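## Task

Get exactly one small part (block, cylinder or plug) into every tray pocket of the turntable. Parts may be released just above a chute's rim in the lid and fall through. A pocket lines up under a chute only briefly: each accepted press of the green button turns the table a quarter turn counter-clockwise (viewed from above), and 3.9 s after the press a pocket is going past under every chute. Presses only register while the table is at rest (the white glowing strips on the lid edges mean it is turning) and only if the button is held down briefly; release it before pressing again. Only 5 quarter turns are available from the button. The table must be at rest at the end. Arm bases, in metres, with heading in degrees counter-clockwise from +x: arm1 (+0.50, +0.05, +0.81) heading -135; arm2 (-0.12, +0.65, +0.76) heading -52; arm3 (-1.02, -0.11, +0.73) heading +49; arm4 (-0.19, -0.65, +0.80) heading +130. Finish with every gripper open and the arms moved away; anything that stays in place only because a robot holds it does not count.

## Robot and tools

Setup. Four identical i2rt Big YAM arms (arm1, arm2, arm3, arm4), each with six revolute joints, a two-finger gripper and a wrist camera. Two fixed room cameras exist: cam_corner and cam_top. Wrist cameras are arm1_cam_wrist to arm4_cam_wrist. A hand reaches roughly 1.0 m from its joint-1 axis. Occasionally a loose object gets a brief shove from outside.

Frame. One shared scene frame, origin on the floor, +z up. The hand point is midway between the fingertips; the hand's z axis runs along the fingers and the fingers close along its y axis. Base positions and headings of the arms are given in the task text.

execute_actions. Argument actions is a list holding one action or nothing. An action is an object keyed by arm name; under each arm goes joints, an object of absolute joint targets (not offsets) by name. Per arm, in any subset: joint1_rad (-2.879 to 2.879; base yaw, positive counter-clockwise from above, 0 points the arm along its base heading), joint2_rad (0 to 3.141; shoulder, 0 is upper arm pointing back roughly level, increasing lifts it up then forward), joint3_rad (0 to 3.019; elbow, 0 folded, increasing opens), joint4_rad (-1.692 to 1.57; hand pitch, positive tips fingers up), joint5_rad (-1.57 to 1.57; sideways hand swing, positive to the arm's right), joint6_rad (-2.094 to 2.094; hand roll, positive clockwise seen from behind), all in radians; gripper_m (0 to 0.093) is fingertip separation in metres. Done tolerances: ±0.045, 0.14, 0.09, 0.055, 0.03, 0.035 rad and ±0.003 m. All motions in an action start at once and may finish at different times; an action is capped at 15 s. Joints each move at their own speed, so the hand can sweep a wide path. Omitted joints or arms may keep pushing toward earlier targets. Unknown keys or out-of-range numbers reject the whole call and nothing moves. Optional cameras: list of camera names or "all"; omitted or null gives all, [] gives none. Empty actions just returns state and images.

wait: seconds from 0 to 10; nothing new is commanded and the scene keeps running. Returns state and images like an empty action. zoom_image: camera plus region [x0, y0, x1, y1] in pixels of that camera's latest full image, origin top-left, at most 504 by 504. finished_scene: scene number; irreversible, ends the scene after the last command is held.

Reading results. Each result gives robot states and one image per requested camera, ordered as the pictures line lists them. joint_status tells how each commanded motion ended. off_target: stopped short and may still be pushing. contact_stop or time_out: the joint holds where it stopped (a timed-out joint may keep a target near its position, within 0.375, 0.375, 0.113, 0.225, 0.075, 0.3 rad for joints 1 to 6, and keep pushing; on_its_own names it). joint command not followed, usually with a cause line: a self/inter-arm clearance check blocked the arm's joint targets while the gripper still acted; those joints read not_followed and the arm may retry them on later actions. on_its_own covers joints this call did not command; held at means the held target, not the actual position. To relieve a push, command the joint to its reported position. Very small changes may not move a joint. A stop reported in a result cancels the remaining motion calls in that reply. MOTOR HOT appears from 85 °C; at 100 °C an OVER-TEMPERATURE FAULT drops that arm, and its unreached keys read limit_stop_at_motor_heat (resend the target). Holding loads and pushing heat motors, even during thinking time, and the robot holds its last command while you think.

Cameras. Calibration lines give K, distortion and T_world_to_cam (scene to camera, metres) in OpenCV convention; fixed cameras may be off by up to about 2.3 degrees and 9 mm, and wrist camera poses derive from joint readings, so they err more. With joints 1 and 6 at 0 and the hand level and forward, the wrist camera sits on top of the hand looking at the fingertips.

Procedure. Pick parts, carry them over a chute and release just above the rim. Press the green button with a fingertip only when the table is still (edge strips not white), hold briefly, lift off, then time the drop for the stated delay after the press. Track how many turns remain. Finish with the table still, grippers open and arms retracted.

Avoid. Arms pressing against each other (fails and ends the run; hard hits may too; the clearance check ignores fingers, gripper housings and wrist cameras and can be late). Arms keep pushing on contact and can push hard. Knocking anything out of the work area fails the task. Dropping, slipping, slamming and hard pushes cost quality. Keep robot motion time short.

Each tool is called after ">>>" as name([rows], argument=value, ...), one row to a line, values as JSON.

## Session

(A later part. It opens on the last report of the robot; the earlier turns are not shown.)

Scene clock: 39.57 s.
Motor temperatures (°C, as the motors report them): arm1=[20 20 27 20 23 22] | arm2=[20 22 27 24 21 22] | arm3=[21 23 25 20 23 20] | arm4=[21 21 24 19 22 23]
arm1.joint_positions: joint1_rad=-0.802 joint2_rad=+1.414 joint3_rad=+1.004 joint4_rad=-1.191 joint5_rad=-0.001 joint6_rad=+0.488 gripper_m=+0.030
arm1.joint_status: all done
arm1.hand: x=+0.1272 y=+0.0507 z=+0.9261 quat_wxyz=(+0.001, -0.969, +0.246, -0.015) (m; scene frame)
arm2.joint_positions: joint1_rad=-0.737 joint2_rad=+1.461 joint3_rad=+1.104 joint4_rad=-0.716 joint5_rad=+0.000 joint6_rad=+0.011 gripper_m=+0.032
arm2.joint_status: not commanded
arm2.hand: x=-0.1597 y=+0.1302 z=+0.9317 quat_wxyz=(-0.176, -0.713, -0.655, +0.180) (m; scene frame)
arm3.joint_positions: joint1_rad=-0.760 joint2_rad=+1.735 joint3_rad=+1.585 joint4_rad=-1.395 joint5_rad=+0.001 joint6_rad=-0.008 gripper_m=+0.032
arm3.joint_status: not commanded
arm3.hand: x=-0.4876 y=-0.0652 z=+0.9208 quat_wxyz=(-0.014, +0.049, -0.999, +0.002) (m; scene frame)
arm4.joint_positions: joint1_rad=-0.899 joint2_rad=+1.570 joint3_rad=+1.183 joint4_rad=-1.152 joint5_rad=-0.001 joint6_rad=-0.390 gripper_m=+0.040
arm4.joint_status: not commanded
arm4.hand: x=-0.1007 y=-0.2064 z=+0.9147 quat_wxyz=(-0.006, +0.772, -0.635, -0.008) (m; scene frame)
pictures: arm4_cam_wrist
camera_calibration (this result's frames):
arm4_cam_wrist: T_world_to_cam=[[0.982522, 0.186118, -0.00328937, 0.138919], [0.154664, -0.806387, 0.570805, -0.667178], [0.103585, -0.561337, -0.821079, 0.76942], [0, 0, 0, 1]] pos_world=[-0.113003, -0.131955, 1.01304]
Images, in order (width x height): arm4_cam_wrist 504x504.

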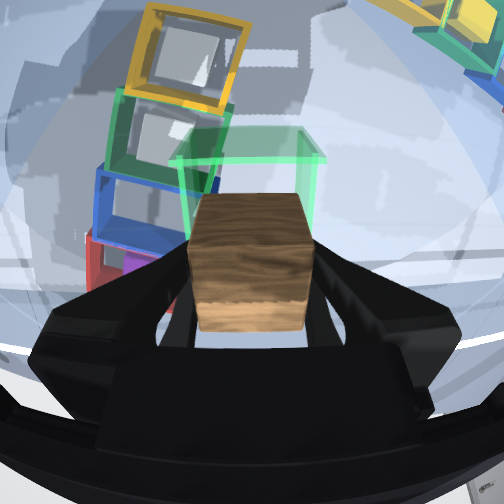

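>>> wait(seconds=1.17)

>>> execute_actions([
  {"arm1": {"joints": {"gripper_m": 0.055}}, "arm2": {"joints": {"gripper_m": 0.055}}, "arm3": {"joints": {"gripper_m": 0.055}}},
])

Scene clock: 40.87 s.
Motor temperatures (°C, as the motors report them): arm1=[20 20 27 20 23 22] | arm2=[20 22 27 24 21 22] | arm3=[21 23 25 20 23 20] | arm4=[21 21 24 19 22 23]
arm1.joint_positions: joint1_rad=-0.802 joint2_rad=+1.414 joint3_rad=+1.004 joint4_rad=-1.191 joint5_rad=-0.001 joint6_rad=+0.488 gripper_m=+0.030
arm1.joint_status: all done
arm1.hand: x=+0.1272 y=+0.0507 z=+0.9261 quat_wxyz=(+0.001, -0.969, +0.246, -0.015) (m; scene frame)
arm2.joint_positions: joint1_rad=-0.737 joint2_rad=+1.461 joint3_rad=+1.104 joint4_rad=-0.716 joint5_rad=+0.000 joint6_rad=+0.011 gripper_m=+0.032
arm2.joint_status: not commanded
arm2.hand: x=-0.1597 y=+0.1302 z=+0.9317 quat_wxyz=(-0.176, -0.713, -0.655, +0.180) (m; scene frame)
arm3.joint_positions: joint1_rad=-0.760 joint2_rad=+1.735 joint3_rad=+1.585 joint4_rad=-1.395 joint5_rad=+0.001 joint6_rad=-0.008 gripper_m=+0.032
arm3.joint_status: not commanded
arm3.hand: x=-0.4876 y=-0.0652 z=+0.9208 quat_wxyz=(-0.014, +0.049, -0.999, +0.002) (m; scene frame)
arm4.joint_positions: joint1_rad=-0.899 joint2_rad=+1.570 joint3_rad=+1.183 joint4_rad=-1.152 joint5_rad=-0.001 joint6_rad=-0.390 gripper_m=+0.040
arm4.joint_status: not commanded
arm4.hand: x=-0.1007 y=-0.2064 z=+0.9147 quat_wxyz=(-0.006, +0.772, -0.635, -0.008) (m; scene frame)
wait: 1.20 s; at rest by 0.17 s
pictures: arm1_cam_wrist, arm2_cam_wrist, arm3_cam_wrist, arm4_cam_wrist, cam_corner, cam_top
camera_calibration (this result's frames):
arm1_cam_wrist: T_world_to_cam=[[0.466692, 0.884412, -0.00384403, -0.103648], [0.698829, -0.366091, 0.614504, -0.633223], [0.542067, -0.28947, -0.788904, 0.804736], [0, 0, 0, 1]] pos_world=[0.0546659, 0.0927973, 1.02358]
arm2_cam_wrist: T_world_to_cam=[[-0.997508, 0.0702448, -0.00660924, -0.160547], [0.0692554, 0.992724, 0.0984986, -0.201377], [0.0134802, 0.0977954, -0.995115, 1.04345], [0, 0, 0, 1]] pos_world=[-0.160267, 0.109145, 1.05712]
arm3_cam_wrist: T_world_to_cam=[[0.087802, -0.995894, 0.0220607, -0.0427482], [-0.827963, -0.0606471, 0.557494, -0.915852], [-0.553867, -0.0672145, -0.829888, 0.613482], [0, 0, 0, 1]] pos_world=[-0.41475, -0.0568815, 1.02065]
arm4_cam_wrist: T_world_to_cam=[[0.982522, 0.186118, -0.00328937, 0.138919], [0.154664, -0.806387, 0.570805, -0.667178], [0.103585, -0.561337, -0.821079, 0.76942], [0, 0, 0, 1]] pos_world=[-0.113003, -0.131955, 1.01304]
Images, in order (width x height): arm1_cam_wrist 504x504, arm2_cam_wrist 504x504, arm3_cam_wrist 504x504, arm4_cam_wrist 504x504, cam_corner 896x504, cam_top 896x504.

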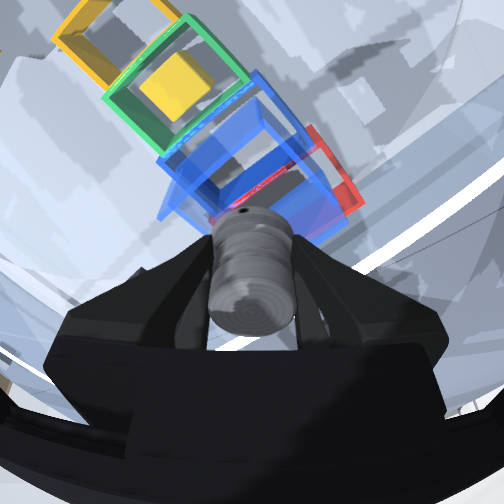

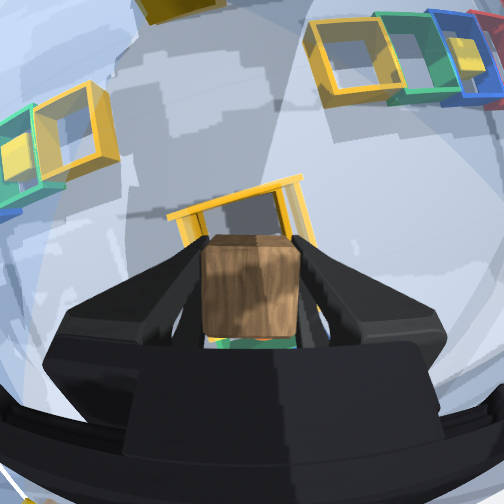

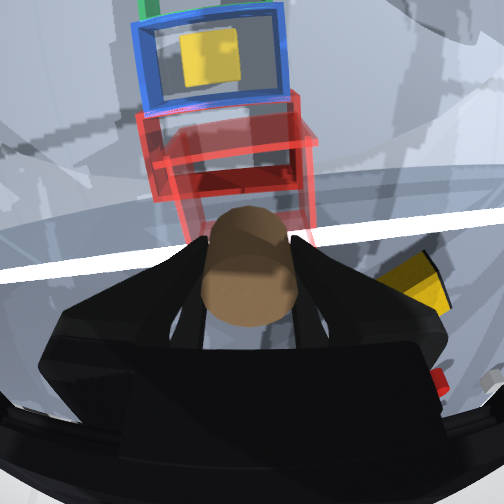

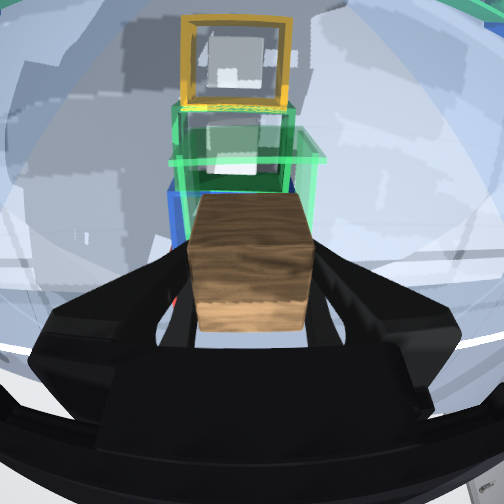

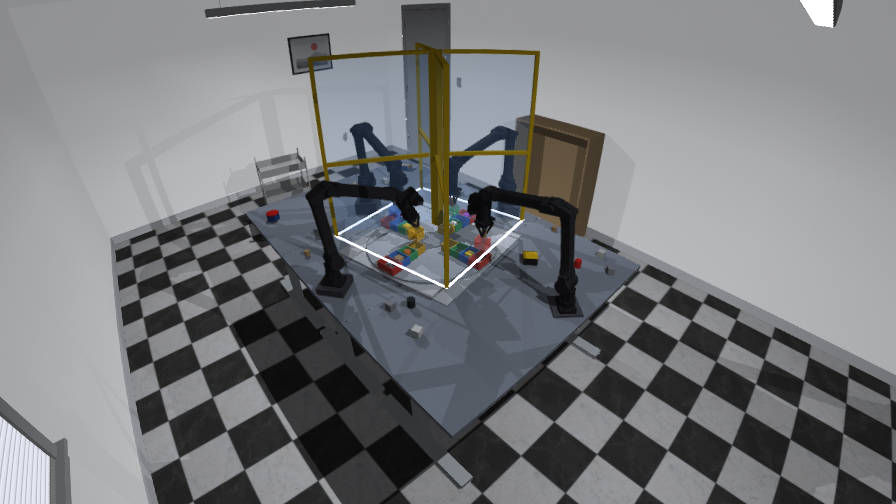

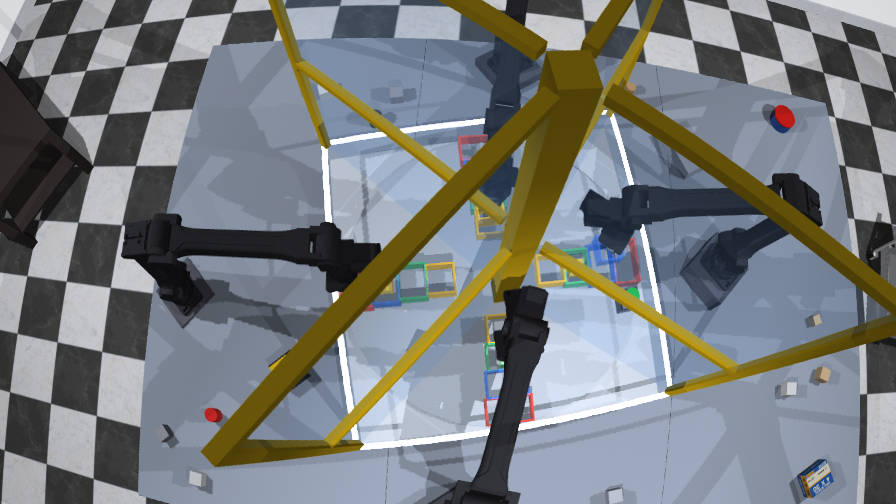

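Scene clock: 41.40 s.
Motor temperatures (°C, as the motors report them): arm1=[20 20 27 20 23 22] | arm2=[20 22 27 24 21 22] | arm3=[21 23 25 20 23 20] | arm4=[21 21 24 19 22 23]
arm1.joint_positions: joint1_rad=-0.802 joint2_rad=+1.414 joint3_rad=+1.004 joint4_rad=-1.191 joint5_rad=-0.001 joint6_rad=+0.488 gripper_m=+0.055
arm1.joint_status: all done
arm1.hand: x=+0.1272 y=+0.0507 z=+0.9261 quat_wxyz=(+0.001, -0.969, +0.246, -0.015) (m; scene frame)
arm2.joint_positions: joint1_rad=-0.737 joint2_rad=+1.461 joint3_rad=+1.104 joint4_rad=-0.716 joint5_rad=+0.000 joint6_rad=+0.011 gripper_m=+0.055
arm2.joint_status: all done
arm2.hand: x=-0.1597 y=+0.1302 z=+0.9317 quat_wxyz=(-0.176, -0.713, -0.655, +0.180) (m; scene frame)
arm3.joint_positions: joint1_rad=-0.760 joint2_rad=+1.735 joint3_rad=+1.585 joint4_rad=-1.395 joint5_rad=+0.001 joint6_rad=-0.008 gripper_m=+0.055
arm3.joint_status: all done
arm3.hand: x=-0.4876 y=-0.0652 z=+0.9208 quat_wxyz=(-0.014, +0.049, -0.999, +0.002) (m; scene frame)
arm4.joint_positions: joint1_rad=-0.899 joint2_rad=+1.570 joint3_rad=+1.183 joint4_rad=-1.152 joint5_rad=-0.001 joint6_rad=-0.390 gripper_m=+0.040
arm4.joint_status: not commanded
arm4.hand: x=-0.1007 y=-0.2064 z=+0.9147 quat_wxyz=(-0.006, +0.772, -0.635, -0.008) (m; scene frame)
pictures: arm1_cam_wrist, arm2_cam_wrist, arm3_cam_wrist, arm4_cam_wrist, cam_corner, cam_top
camera_calibration (this result's frames):
arm1_cam_wrist: T_world_to_cam=[[0.466692, 0.884412, -0.00384403, -0.103648], [0.698829, -0.366091, 0.614504, -0.633223], [0.542067, -0.28947, -0.788904, 0.804736], [0, 0, 0, 1]] pos_world=[0.0546659, 0.0927973, 1.02358]
arm2_cam_wrist: T_world_to_cam=[[-0.997508, 0.0702448, -0.00660924, -0.160547], [0.0692554, 0.992724, 0.0984986, -0.201377], [0.0134802, 0.0977954, -0.995115, 1.04345], [0, 0, 0, 1]] pos_world=[-0.160267, 0.109145, 1.05712]
arm3_cam_wrist: T_world_to_cam=[[0.087802, -0.995894, 0.0220607, -0.0427482], [-0.827963, -0.0606471, 0.557494, -0.915852], [-0.553867, -0.0672145, -0.829888, 0.613482], [0, 0, 0, 1]] pos_world=[-0.41475, -0.0568815, 1.02065]
arm4_cam_wrist: T_world_to_cam=[[0.982522, 0.186118, -0.00328937, 0.138919], [0.154664, -0.806387, 0.570805, -0.667178], [0.103585, -0.561337, -0.821079, 0.76942], [0, 0, 0, 1]] pos_world=[-0.113003, -0.131955, 1.01304]
Images, in order (width x height): arm1_cam_wrist 504x504, arm2_cam_wrist 504x504, arm3_cam_wrist 504x504, arm4_cam_wrist 504x504, cam_corner 896x504, cam_top 896x504.

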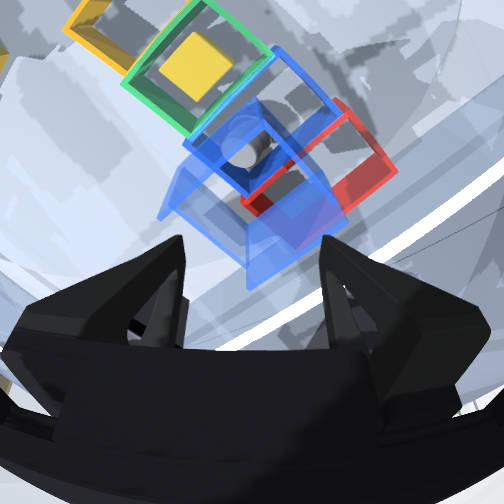

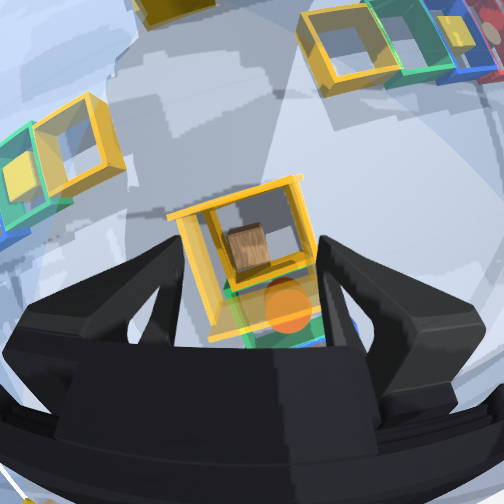

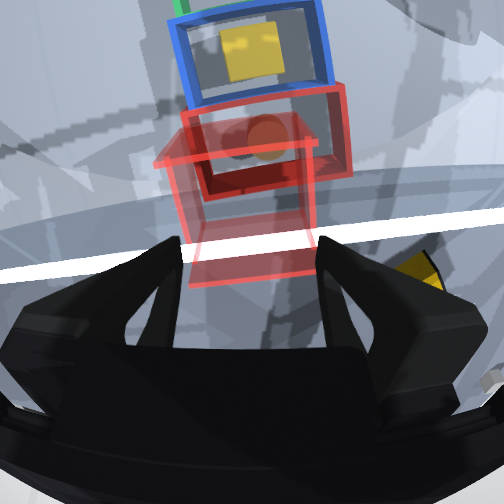

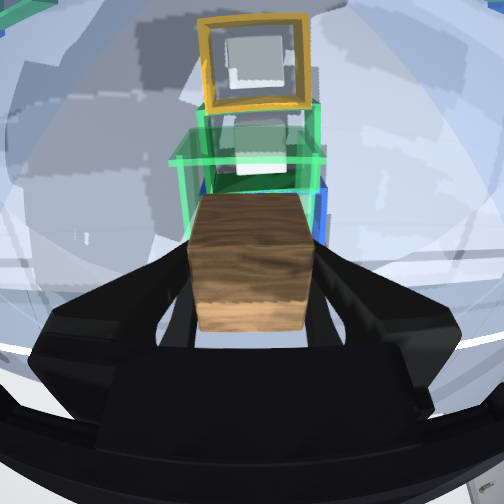

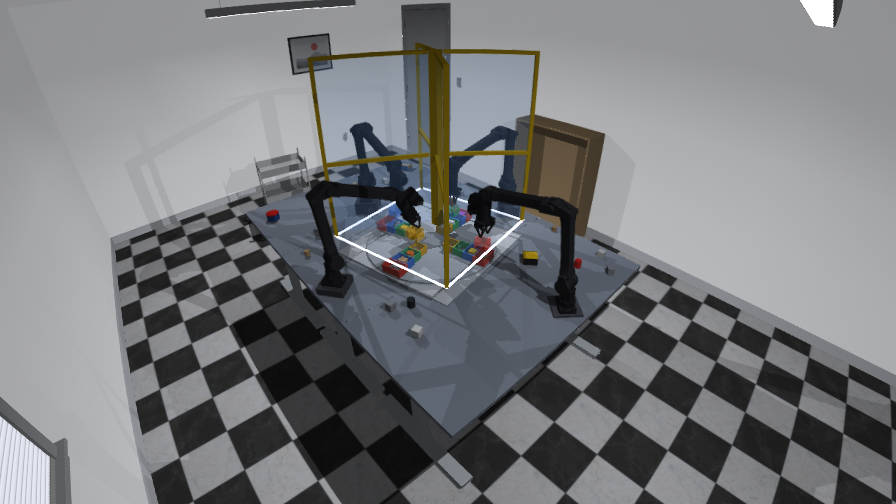

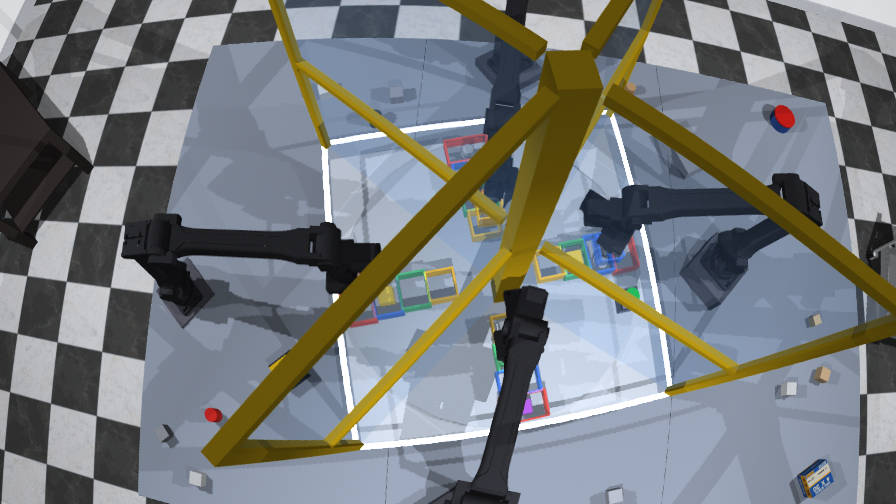

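>>> execute_actions([
  {"arm1": {"joints": {"joint2_rad": 0.83, "joint3_rad": 0.87, "joint4_rad": -1.59, "joint6_rad": 0.0, "gripper_m": 0.08}}, "arm2": {"joints": {"joint2_rad": 0.95, "joint4_rad": -1.2, "gripper_m": 0.075}}, "arm3": {"joints": {"joint1_rad": -2.07, "joint2_rad": 1.25, "joint3_rad": 1.3, "joint4_rad": -1.62, "gripper_m": 0.08}}},
], cameras=["arm3_cam_wrist"])

Scene clock: 44.13 s.
Motor temperatures (°C, as the motors report them): arm1=[20 20 27 20 23 22] | arm2=[20 22 28 24 21 22] | arm3=[21 23 25 20 23 20] | arm4=[21 21 24 19 22 23]
arm1.joint_positions: joint1_rad=-0.802 joint2_rad=+0.823 joint3_rad=+0.861 joint4_rad=-1.576 joint5_rad=-0.001 joint6_rad=+0.013 gripper_m=+0.080
arm1.joint_status: all done
arm1.hand: x=+0.2961 y=+0.0494 z=+1.0324 quat_wxyz=(-0.003, -1.000, +0.012, +0.016) (m; scene frame)
arm2.joint_positions: joint1_rad=-0.737 joint2_rad=+0.940 joint3_rad=+1.104 joint4_rad=-1.189 joint5_rad=+0.000 joint6_rad=+0.011 gripper_m=+0.075
arm2.joint_status: all done
arm2.hand: x=-0.1494 y=+0.2968 z=+1.0934 quat_wxyz=(-0.192, -0.708, -0.650, +0.196) (m; scene frame)
arm3.joint_positions: joint1_rad=-2.073 joint2_rad=+1.237 joint3_rad=+1.313 joint4_rad=-1.611 joint5_rad=+0.000 joint6_rad=-0.008 gripper_m=+0.080
arm3.joint_status: all done
arm3.hand: x=-0.9007 y=-0.4436 z=+1.0249 quat_wxyz=(-0.016, -0.571, -0.821, +0.011) (m; scene frame)
arm4.joint_positions: joint1_rad=-0.899 joint2_rad=+1.570 joint3_rad=+1.183 joint4_rad=-1.152 joint5_rad=-0.001 joint6_rad=-0.390 gripper_m=+0.040
arm4.joint_status: not commanded
arm4.hand: x=-0.1007 y=-0.2064 z=+0.9147 quat_wxyz=(-0.006, +0.772, -0.635, -0.008) (m; scene frame)
pictures: arm3_cam_wrist
camera_calibration (this result's frames):
arm3_cam_wrist: T_world_to_cam=[[-0.940881, -0.33827, 0.0177884, -1.01605], [-0.273858, 0.790528, 0.547784, -0.452237], [-0.199361, 0.510528, -0.836431, 1.02795], [0, 0, 0, 1]] pos_world=[-0.874894, -0.510988, 1.12561]
Images, in order (width x height): arm3_cam_wrist 504x504.

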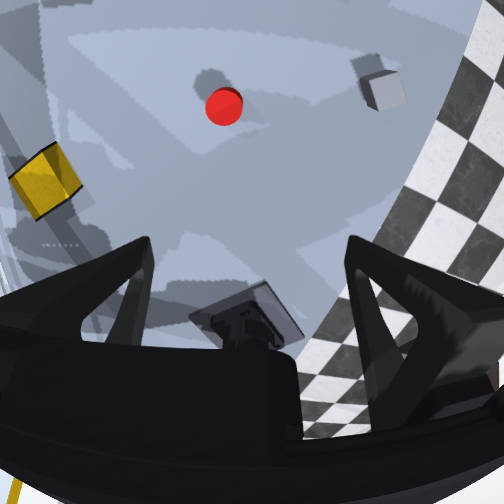

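>>> execute_actions(actions=[])

Scene clock: 44.93 s.
Motor temperatures (°C, as the motors report them): arm1=[20 20 27 20 23 22] | arm2=[20 22 28 24 21 22] | arm3=[21 23 25 20 23 20] | arm4=[21 21 24 19 22 23]
arm1.joint_positions: joint1_rad=-0.802 joint2_rad=+0.823 joint3_rad=+0.861 joint4_rad=-1.576 joint5_rad=-0.001 joint6_rad=+0.013 gripper_m=+0.080
arm1.joint_status: all done
arm1.hand: x=+0.2961 y=+0.0494 z=+1.0324 quat_wxyz=(-0.003, -1.000, +0.012, +0.016) (m; scene frame)
arm2.joint_positions: joint1_rad=-0.737 joint2_rad=+0.940 joint3_rad=+1.104 joint4_rad=-1.189 joint5_rad=+0.000 joint6_rad=+0.011 gripper_m=+0.075
arm2.joint_status: all done
arm2.hand: x=-0.1494 y=+0.2968 z=+1.0934 quat_wxyz=(-0.192, -0.708, -0.650, +0.196) (m; scene frame)
arm3.joint_positions: joint1_rad=-2.073 joint2_rad=+1.237 joint3_rad=+1.313 joint4_rad=-1.611 joint5_rad=+0.000 joint6_rad=-0.008 gripper_m=+0.080
arm3.joint_status: all done
arm3.hand: x=-0.9007 y=-0.4436 z=+1.0249 quat_wxyz=(-0.016, -0.571, -0.821, +0.011) (m; scene frame)
arm4.joint_positions: joint1_rad=-0.899 joint2_rad=+1.570 joint3_rad=+1.183 joint4_rad=-1.152 joint5_rad=-0.001 joint6_rad=-0.390 gripper_m=+0.040
arm4.joint_status: not commanded
arm4.hand: x=-0.1007 y=-0.2064 z=+0.9147 quat_wxyz=(-0.006, +0.772, -0.635, -0.008) (m; scene frame)
pictures: arm1_cam_wrist, arm2_cam_wrist, arm3_cam_wrist, arm4_cam_wrist, cam_corner, cam_top
camera_calibration (this result's frames):
arm1_cam_wrist: T_world_to_cam=[[0.00996353, 0.999783, -0.0183092, -0.0364918], [0.825502, 0.00210919, 0.564395, -0.820985], [0.564311, -0.0207377, -0.825302, 0.814394], [0, 0, 0, 1]] pos_world=[0.218516, 0.0551041, 1.13481]
arm2_cam_wrist: T_world_to_cam=[[-0.997495, 0.0704282, -0.00654051, -0.16104], [0.0700019, 0.996225, 0.0513357, -0.332708], [0.0101313, 0.0507492, -0.99866, 1.20534], [0, 0, 0, 1]] pos_world=[-0.149558, 0.281624, 1.21975]
arm3_cam_wrist: T_world_to_cam=[[-0.940881, -0.33827, 0.0177884, -1.01605], [-0.273858, 0.790528, 0.547784, -0.452237], [-0.199361, 0.510528, -0.836431, 1.02795], [0, 0, 0, 1]] pos_world=[-0.874894, -0.510988, 1.12561]
arm4_cam_wrist: T_world_to_cam=[[0.982522, 0.186118, -0.00328937, 0.138919], [0.154664, -0.806387, 0.570805, -0.667178], [0.103585, -0.561337, -0.821079, 0.76942], [0, 0, 0, 1]] pos_world=[-0.113003, -0.131955, 1.01304]
Images, in order (width x height): arm1_cam_wrist 504x504, arm2_cam_wrist 504x504, arm3_cam_wrist 504x504, arm4_cam_wrist 504x504, cam_corner 896x504, cam_top 896x504.

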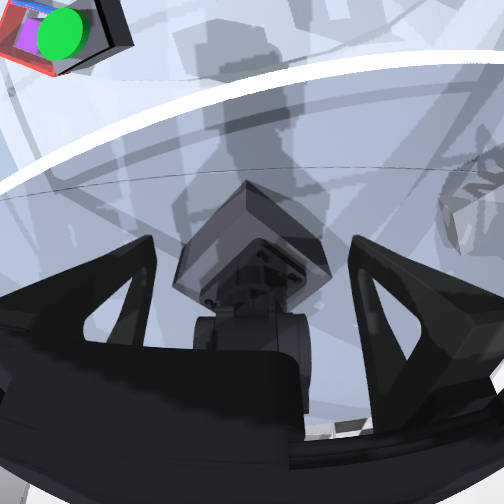

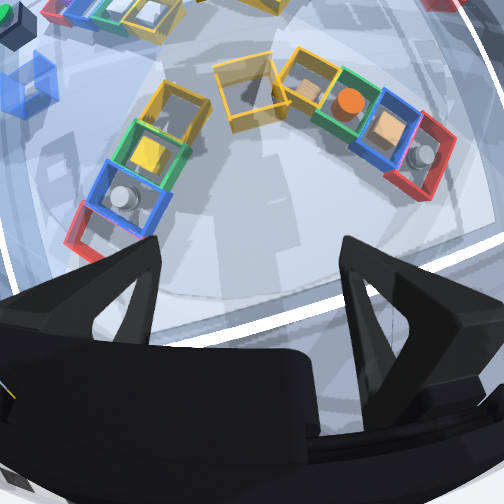

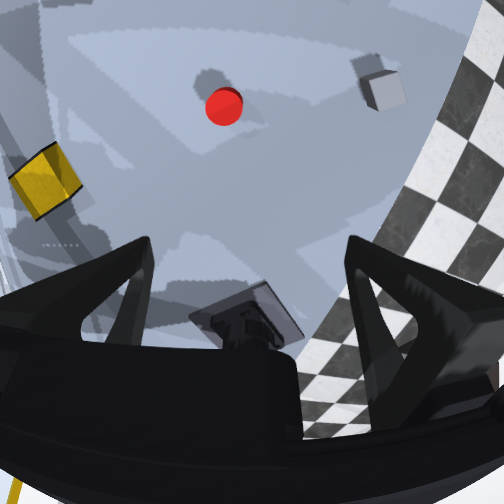

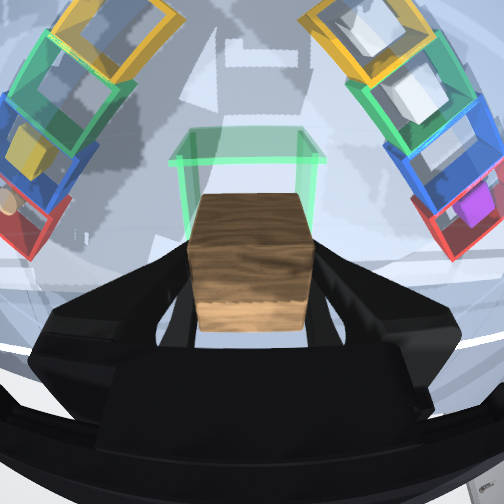

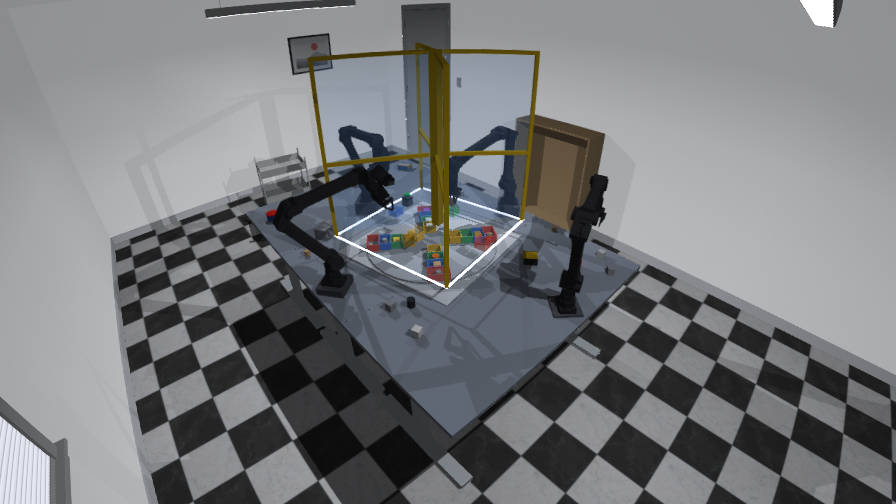

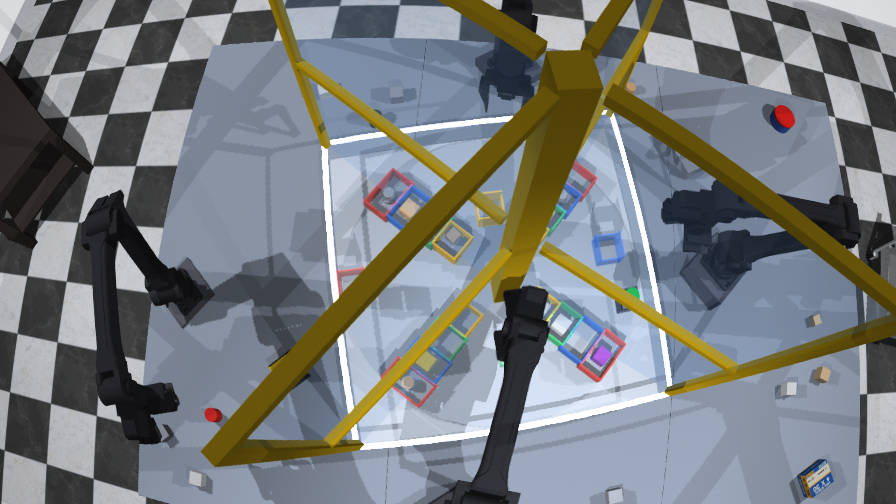

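>>> zoom_image(camera="cam_top", region=[580, 40, 720, 180])

>>> zoom_image(camera="cam_corner", region=[250, 190, 450, 350])

Region (580, 40, 720, 180) of cam_top's 896x504 image, scaled by 3.600, with more detail than that image has.

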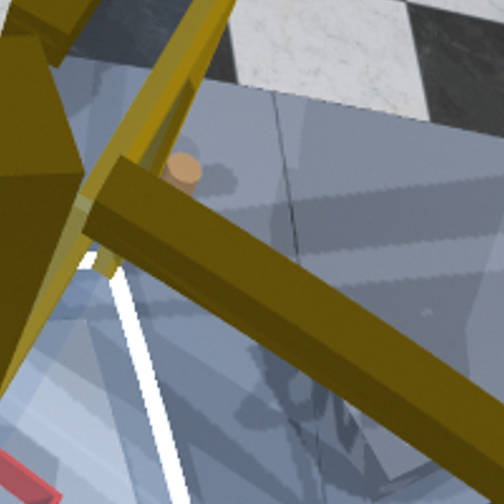

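Region (250, 190, 450, 350) of cam_corner's 896x504 image, scaled by 2.520, with more detail than that image has; it fills the top 403 rows of this view, and the rest is white.

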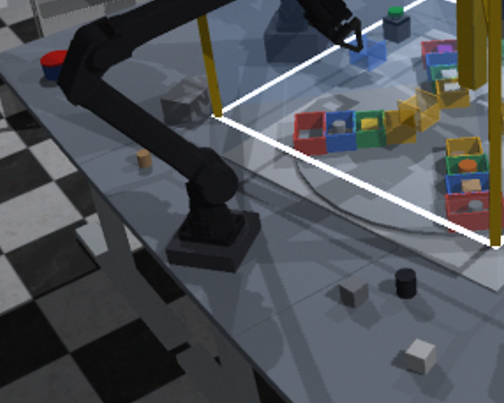

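>>> execute_actions([
  {"arm1": {"joints": {"joint1_rad": -1.99, "joint2_rad": 1.2, "joint3_rad": 1.19, "joint4_rad": -1.55}}, "arm2": {"joints": {"joint1_rad": -1.686, "joint2_rad": 1.247, "joint3_rad": 0.906, "joint4_rad": -0.722}}, "arm3": {"joints": {"joint1_rad": -2.012, "joint2_rad": 1.393, "joint3_rad": 0.964, "joint4_rad": -1.135}}},
], cameras=["arm2_cam_wrist", "arm3_cam_wrist"])

Scene clock: 48.30 s.
Motor temperatures (°C, as the motors report them): arm1=[20 20 27 20 23 22] | arm2=[20 22 28 24 21 22] | arm3=[21 23 25 20 23 20] | arm4=[21 21 24 19 22 23]
arm1.joint_positions: joint1_rad=-1.989 joint2_rad=+1.214 joint3_rad=+1.135 joint4_rad=-1.556 joint5_rad=+0.000 joint6_rad=+0.011 gripper_m=+0.080
arm1.joint_status: all done
arm1.hand: x=+0.3840 y=+0.3434 z=+1.0414 quat_wxyz=(-0.020, -0.823, +0.567, -0.028) (m; scene frame)
arm2.joint_positions: joint1_rad=-1.688 joint2_rad=+1.258 joint3_rad=+0.905 joint4_rad=-0.736 joint5_rad=+0.000 joint6_rad=+0.011 gripper_m=+0.075
arm2.joint_status: all done
arm2.hand: x=-0.4994 y=+0.4216 z=+0.9221 quat_wxyz=(-0.072, -0.937, -0.256, +0.226) (m; scene frame)
arm3.joint_positions: joint1_rad=-2.010 joint2_rad=+1.400 joint3_rad=+0.964 joint4_rad=-1.145 joint5_rad=+0.000 joint6_rad=-0.008 gripper_m=+0.080
arm3.joint_status: all done
arm3.hand: x=-0.8733 y=-0.4511 z=+0.8391 quat_wxyz=(+0.003, -0.545, -0.839, -0.002) (m; scene frame)
arm4.joint_positions: joint1_rad=-0.899 joint2_rad=+1.570 joint3_rad=+1.183 joint4_rad=-1.152 joint5_rad=-0.001 joint6_rad=-0.390 gripper_m=+0.040
arm4.joint_status: not commanded
arm4.hand: x=-0.1007 y=-0.2064 z=+0.9147 quat_wxyz=(-0.006, +0.772, -0.635, -0.008) (m; scene frame)
pictures: arm2_cam_wrist, arm3_cam_wrist
camera_calibration (this result's frames):
arm2_cam_wrist: T_world_to_cam=[[-0.52242, 0.852627, -0.0102039, -0.609216], [0.845035, 0.519294, 0.127472, 0.0941444], [0.113985, 0.0579712, -0.99179, 1.07388], [0, 0, 0, 1]] pos_world=[-0.520228, 0.408291, 1.04685]
arm3_cam_wrist: T_world_to_cam=[[-0.917407, -0.397537, 0.0181205, -0.99602], [-0.312565, 0.748003, 0.585486, -0.421692], [-0.246307, 0.531466, -0.81048, 0.828567], [0, 0, 0, 1]] pos_world=[-0.841481, -0.520882, 0.93648]
Images, in order (width x height): arm2_cam_wrist 504x504, arm3_cam_wrist 504x504.

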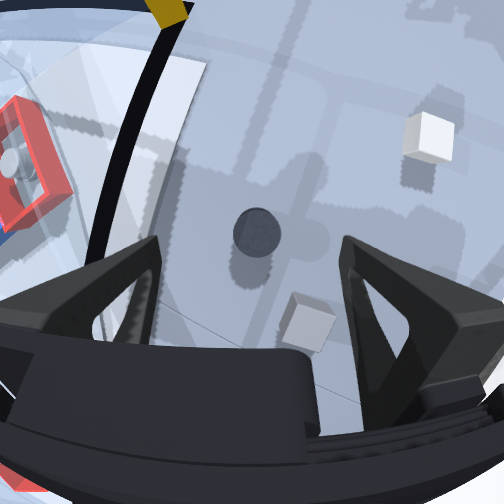

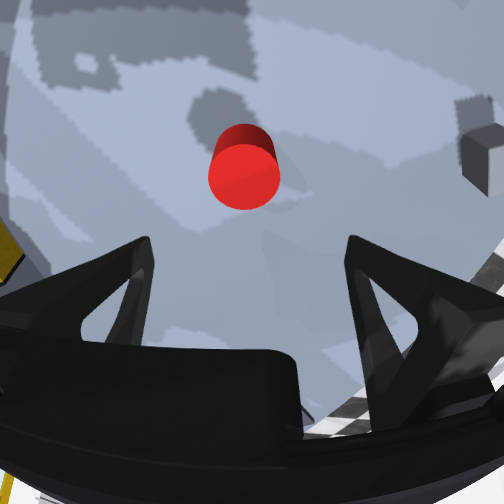

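>>> execute_actions([
  {"arm1": {"joints": {"joint2_rad": 2.075, "joint3_rad": 1.83, "joint4_rad": -1.262}}, "arm2": {"joints": {"joint1_rad": -1.697, "joint2_rad": 1.42, "joint3_rad": 0.729, "joint4_rad": -0.31}}, "arm3": {"joints": {"joint2_rad": 1.542, "joint3_rad": 0.838, "joint4_rad": -0.85}}},
], cameras=["arm1_cam_wrist", "arm2_cam_wrist", "arm3_cam_wrist"])

Scene clock: 50.77 s.
Motor temperatures (°C, as the motors report them): arm1=[20 20 28 20 23 22] | arm2=[20 22 28 24 21 22] | arm3=[21 23 25 20 23 20] | arm4=[21 21 24 19 22 23]
arm1.joint_positions: joint1_rad=-1.989 joint2_rad=+2.102 joint3_rad=+1.768 joint4_rad=-1.272 joint5_rad=+0.000 joint6_rad=+0.011 gripper_m=+0.080
arm1.joint_status: all done
arm1.hand: x=+0.2720 y=+0.6275 z=+0.8578 quat_wxyz=(-0.012, -0.823, +0.568, -0.016) (m; scene frame)
arm2.joint_positions: joint1_rad=-1.689 joint2_rad=+1.429 joint3_rad=+0.721 joint4_rad=-0.326 joint5_rad=+0.000 joint6_rad=+0.011 gripper_m=+0.075
arm2.joint_status: all done
arm2.hand: x=-0.5065 y=+0.4161 z=+0.8155 quat_wxyz=(-0.079, -0.931, -0.254, +0.252) (m; scene frame)
arm3.joint_positions: joint1_rad=-2.010 joint2_rad=+1.547 joint3_rad=+0.833 joint4_rad=-0.860 joint5_rad=+0.000 joint6_rad=-0.008 gripper_m=+0.080
arm3.joint_status: all done
arm3.hand: x=-0.8730 y=-0.4518 z=+0.7457 quat_wxyz=(+0.000, -0.545, -0.839, +0.000) (m; scene frame)
arm4.joint_positions: joint1_rad=-0.899 joint2_rad=+1.570 joint3_rad=+1.183 joint4_rad=-1.152 joint5_rad=-0.001 joint6_rad=-0.390 gripper_m=+0.040
arm4.joint_status: not commanded
arm4.hand: x=-0.1007 y=-0.2064 z=+0.9147 quat_wxyz=(-0.006, +0.772, -0.635, -0.008) (m; scene frame)
pictures: arm1_cam_wrist, arm2_cam_wrist, arm3_cam_wrist
camera_calibration (this result's frames):
arm1_cam_wrist: T_world_to_cam=[[0.930275, 0.366559, -0.0149673, -0.473274], [0.295479, -0.724454, 0.622783, -0.153753], [0.217443, -0.583781, -0.782252, 1.10662], [0, 0, 0, 1]] pos_world=[0.245078, 0.70812, 0.954327]
arm2_cam_wrist: T_world_to_cam=[[-0.521247, 0.853346, -0.0101254, -0.609074], [0.850763, 0.52053, 0.0724643, 0.163789], [0.0671077, 0.0291575, -0.99732, 0.962091], [0, 0, 0, 1]] pos_world=[-0.521387, 0.406441, 0.941476]
arm3_cam_wrist: T_world_to_cam=[[-0.917457, -0.397423, 0.0181024, -0.99431], [-0.314166, 0.75167, 0.579907, -0.361924], [-0.244075, 0.526352, -0.814482, 0.755944], [0, 0, 0, 1]] pos_world=[-0.841433, -0.521008, 0.843584]
Images, in order (width x height): arm1_cam_wrist 504x504, arm2_cam_wrist 504x504, arm3_cam_wrist 504x504.

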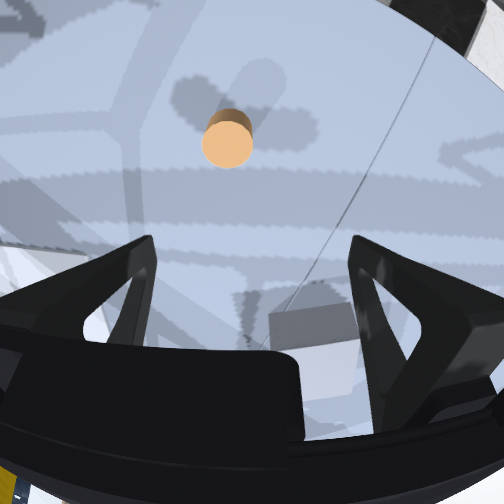

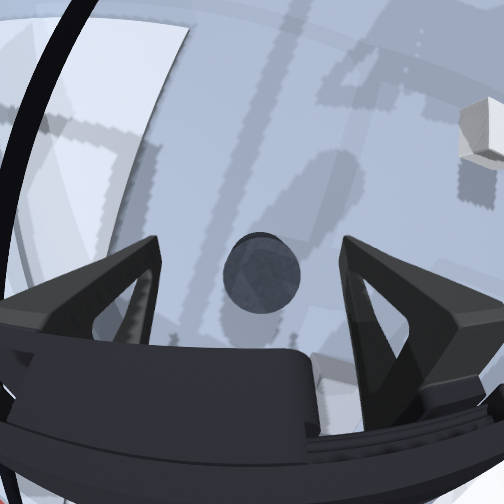

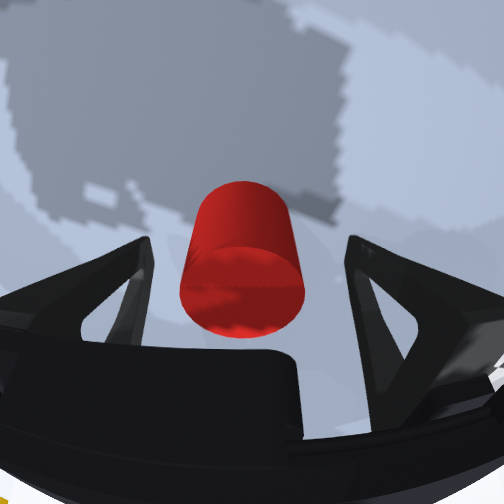

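>>> execute_actions([
  {"arm1": {"joints": {"joint1_rad": -1.958, "joint2_rad": 2.215, "joint3_rad": 1.705, "joint4_rad": -1.01}}, "arm2": {"joints": {"joint1_rad": -1.712, "joint2_rad": 1.558, "joint3_rad": 0.68, "joint4_rad": -0.162}}, "arm3": {"joints": {"gripper_m": 0.03}}},
], cameras=["arm1_cam_wrist", "arm2_cam_wrist", "arm3_cam_wrist"])

Scene clock: 52.33 s.
Motor temperatures (°C, as the motors report them): arm1=[20 20 28 20 23 22] | arm2=[20 22 28 24 21 22] | arm3=[21 23 25 20 23 20] | arm4=[21 21 24 19 22 23]
arm1.joint_positions: joint1_rad=-1.959 joint2_rad=+2.242 joint3_rad=+1.692 joint4_rad=-1.027 joint5_rad=+0.000 joint6_rad=+0.011 gripper_m=+0.080
arm1.joint_status: all done
arm1.hand: x=+0.2511 y=+0.6295 z=+0.7458 quat_wxyz=(-0.004, -0.831, +0.556, -0.004) (m; scene frame)
arm2.joint_positions: joint1_rad=-1.707 joint2_rad=+1.558 joint3_rad=+0.685 joint4_rad=-0.177 joint5_rad=+0.000 joint6_rad=+0.011 gripper_m=+0.075
arm2.joint_status: all done
arm2.hand: x=-0.5112 y=+0.4221 z=+0.7643 quat_wxyz=(-0.075, -0.935, -0.246, +0.245) (m; scene frame)
arm3.joint_positions: joint1_rad=-2.010 joint2_rad=+1.547 joint3_rad=+0.833 joint4_rad=-0.860 joint5_rad=+0.000 joint6_rad=-0.008 gripper_m=+0.039
arm3.joint_status: gripper_m off_target (ended at +0.039, target +0.030)
arm3.hand: x=-0.8730 y=-0.4518 z=+0.7457 quat_wxyz=(+0.000, -0.545, -0.839, +0.000) (m; scene frame)
arm4.joint_positions: joint1_rad=-0.899 joint2_rad=+1.570 joint3_rad=+1.183 joint4_rad=-1.152 joint5_rad=-0.001 joint6_rad=-0.390 gripper_m=+0.040
arm4.joint_status: not commanded
arm4.hand: x=-0.1007 y=-0.2064 z=+0.9147 quat_wxyz=(-0.006, +0.772, -0.635, -0.008) (m; scene frame)
pictures: arm1_cam_wrist, arm2_cam_wrist, arm3_cam_wrist
camera_calibration (this result's frames):
arm1_cam_wrist: T_world_to_cam=[[0.918949, 0.394088, -0.0150551, -0.47059], [0.323729, -0.731981, 0.599502, -0.0613023], [0.225237, -0.555786, -0.800232, 1.01857], [0, 0, 0, 1]] pos_world=[0.222874, 0.70669, 0.844759]
arm2_cam_wrist: T_world_to_cam=[[-0.505593, 0.862713, -0.0100959, -0.613121], [0.858904, 0.504399, 0.0886938, 0.167018], [0.0816096, 0.0361716, -0.996008, 0.91464], [0, 0, 0, 1]] pos_world=[-0.528086, 0.41162, 0.889985]
arm3_cam_wrist: T_world_to_cam=[[-0.917457, -0.397423, 0.0181024, -0.99431], [-0.314166, 0.75167, 0.579907, -0.361924], [-0.244075, 0.526352, -0.814482, 0.755944], [0, 0, 0, 1]] pos_world=[-0.841433, -0.521008, 0.843584]
Images, in order (width x height): arm1_cam_wrist 504x504, arm2_cam_wrist 504x504, arm3_cam_wrist 504x504.

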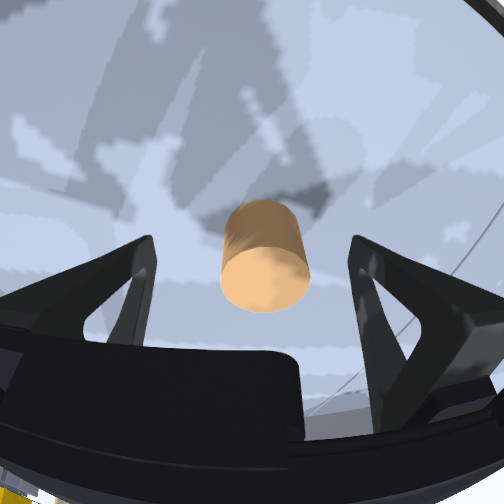

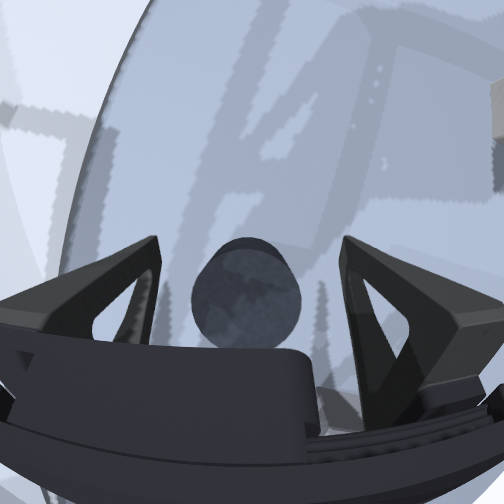

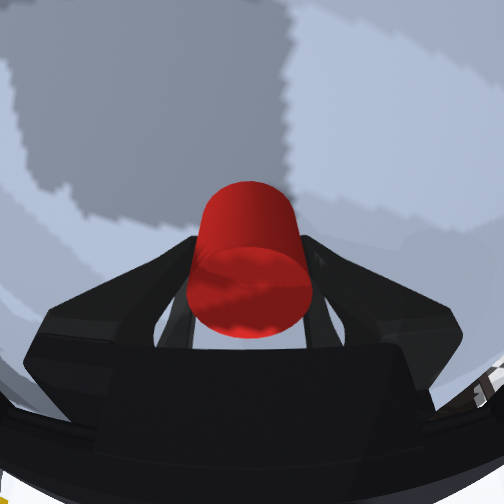

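>>> execute_actions([
  {"arm1": {"joints": {"joint3_rad": 1.685, "joint4_rad": -0.97, "gripper_m": 0.02}}, "arm2": {"joints": {"joint2_rad": 1.58, "joint3_rad": 0.663, "gripper_m": 0.05}}, "arm3": {"joints": {"joint2_rad": 1.25, "joint3_rad": 1.3, "joint4_rad": -1.62}}},
], cameras=["arm1_cam_wrist", "arm2_cam_wrist"])

Scene clock: 54.43 s.
Motor temperatures (°C, as the motors report them): arm1=[20 21 28 20 23 22] | arm2=[20 22 27 24 21 22] | arm3=[21 23 25 20 23 20] | arm4=[21 21 24 19 22 23]
arm1.joint_positions: joint1_rad=-1.959 joint2_rad=+2.242 joint3_rad=+1.690 joint4_rad=-0.990 joint5_rad=+0.000 joint6_rad=+0.011 gripper_m=+0.031
arm1.joint_status: gripper_m off_target (ended at +0.031, target +0.020); the others done
arm1.hand: x=+0.2477 y=+0.6373 z=+0.7452 quat_wxyz=(+0.006, -0.831, +0.555, +0.011) (m; scene frame)
arm2.joint_positions: joint1_rad=-1.707 joint2_rad=+1.562 joint3_rad=+0.674 joint4_rad=-0.176 joint5_rad=+0.000 joint6_rad=+0.011 gripper_m=+0.050
arm2.joint_status: all done
arm2.hand: x=-0.5060 y=+0.4251 z=+0.7586 quat_wxyz=(-0.073, -0.937, -0.246, +0.238) (m; scene frame)
arm3.joint_positions: joint1_rad=-2.010 joint2_rad=+1.238 joint3_rad=+1.281 joint4_rad=-1.611 joint5_rad=+0.000 joint6_rad=-0.008 gripper_m=+0.039
arm3.joint_status: all done
arm3.hand: x=-0.8830 y=-0.4288 z=+1.0121 quat_wxyz=(-0.002, -0.545, -0.839, +0.002) (m; scene frame)
arm4.joint_positions: joint1_rad=-0.899 joint2_rad=+1.570 joint3_rad=+1.183 joint4_rad=-1.152 joint5_rad=-0.001 joint6_rad=-0.390 gripper_m=+0.040
arm4.joint_status: not commanded
arm4.hand: x=-0.1007 y=-0.2064 z=+0.9147 quat_wxyz=(-0.006, +0.772, -0.635, -0.008) (m; scene frame)
pictures: arm1_cam_wrist, arm2_cam_wrist
camera_calibration (this result's frames):
arm1_cam_wrist: T_world_to_cam=[[0.918609, 0.394884, -0.0149877, -0.471083], [0.332212, -0.751166, 0.570424, -0.0224223], [0.213993, -0.528976, -0.821213, 1.02451], [0, 0, 0, 1]] pos_world=[0.22095, 0.711124, 0.847075]
arm2_cam_wrist: T_world_to_cam=[[-0.505644, 0.862683, -0.0101149, -0.613088], [0.857636, 0.50389, 0.102742, 0.150416], [0.0937305, 0.043276, -0.994657, 0.910455], [0, 0, 0, 1]] pos_world=[-0.524343, 0.413706, 0.883935]
Images, in order (width x height): arm1_cam_wrist 504x504, arm2_cam_wrist 504x504.

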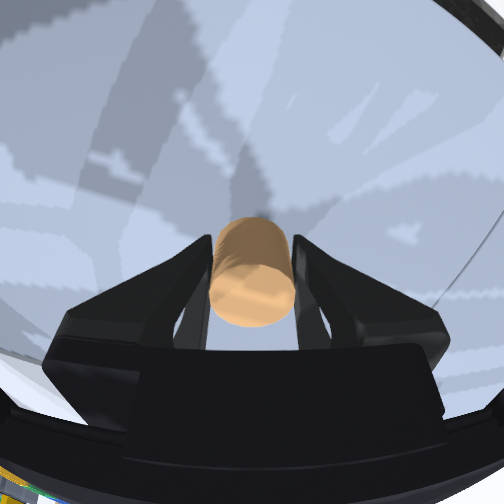

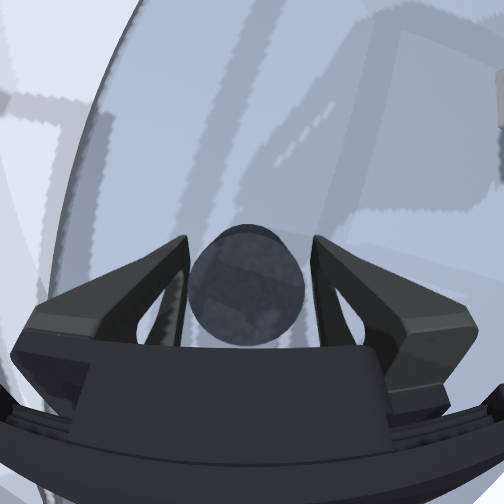

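>>> execute_actions([
  {"arm1": {"joints": {"joint2_rad": 1.53, "joint3_rad": 1.3, "joint4_rad": -1.33, "joint6_rad": 0.49}}, "arm2": {"joints": {"gripper_m": 0.03}}, "arm3": {"joints": {"joint1_rad": -1.3}}},
], cameras=["arm1_cam_wrist", "arm2_cam_wrist"])

Scene clock: 57.03 s.
Motor temperatures (°C, as the motors report them): arm1=[20 21 28 20 23 22] | arm2=[20 22 27 24 21 22] | arm3=[21 23 26 20 23 20] | arm4=[21 21 24 19 22 23]
arm1.joint_positions: joint1_rad=-1.959 joint2_rad=+1.526 joint3_rad=+1.301 joint4_rad=-1.316 joint5_rad=+0.000 joint6_rad=+0.476 gripper_m=+0.031
arm1.joint_status: all done
arm1.hand: x=+0.3225 y=+0.4632 z=+0.9882 quat_wxyz=(+0.004, -0.681, +0.732, +0.013) (m; scene frame)
arm2.joint_positions: joint1_rad=-1.707 joint2_rad=+1.562 joint3_rad=+0.674 joint4_rad=-0.176 joint5_rad=+0.001 joint6_rad=+0.011 gripper_m=+0.039
arm2.joint_status: gripper_m off_target (ended at +0.039, target +0.030)
arm2.hand: x=-0.5060 y=+0.4251 z=+0.7586 quat_wxyz=(-0.073, -0.937, -0.246, +0.238) (m; scene frame)
arm3.joint_positions: joint1_rad=-1.298 joint2_rad=+1.238 joint3_rad=+1.281 joint4_rad=-1.611 joint5_rad=+0.000 joint6_rad=-0.008 gripper_m=+0.039
arm3.joint_status: all done
arm3.hand: x=-0.7100 y=-0.2623 z=+1.0118 quat_wxyz=(-0.002, -0.218, -0.976, +0.002) (m; scene frame)
arm4.joint_positions: joint1_rad=-0.899 joint2_rad=+1.570 joint3_rad=+1.183 joint4_rad=-1.152 joint5_rad=-0.001 joint6_rad=-0.390 gripper_m=+0.040
arm4.joint_status: not commanded
arm4.hand: x=-0.1007 y=-0.2064 z=+0.9147 quat_wxyz=(-0.006, +0.772, -0.635, -0.008) (m; scene frame)
pictures: arm1_cam_wrist, arm2_cam_wrist
camera_calibration (this result's frames):
arm1_cam_wrist: T_world_to_cam=[[0.997891, -0.0592654, -0.0264921, -0.271247], [-0.0334474, -0.819141, 0.572616, -0.169437], [-0.0556371, -0.570522, -0.819395, 1.22035], [0, 0, 0, 1]] pos_world=[0.332905, 0.541367, 1.08978]
arm2_cam_wrist: T_world_to_cam=[[-0.505487, 0.862779, -0.00978083, -0.613368], [0.857745, 0.503703, 0.102745, 0.150548], [0.0935732, 0.043547, -0.99466, 0.910263], [0, 0, 0, 1]] pos_world=[-0.524358, 0.41373, 0.883934]
Images, in order (width x height): arm1_cam_wrist 504x504, arm2_cam_wrist 504x504.

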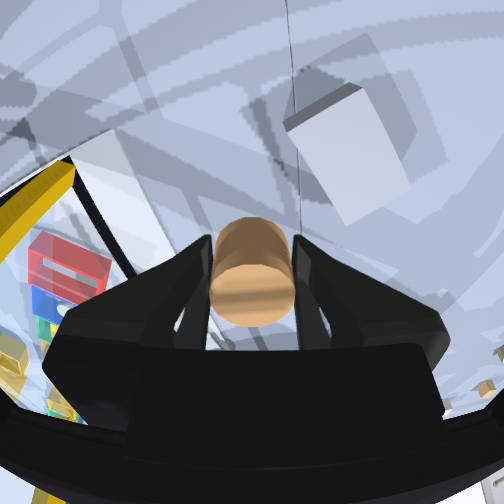

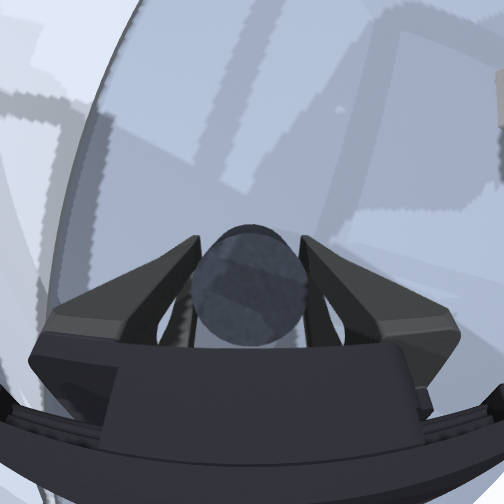

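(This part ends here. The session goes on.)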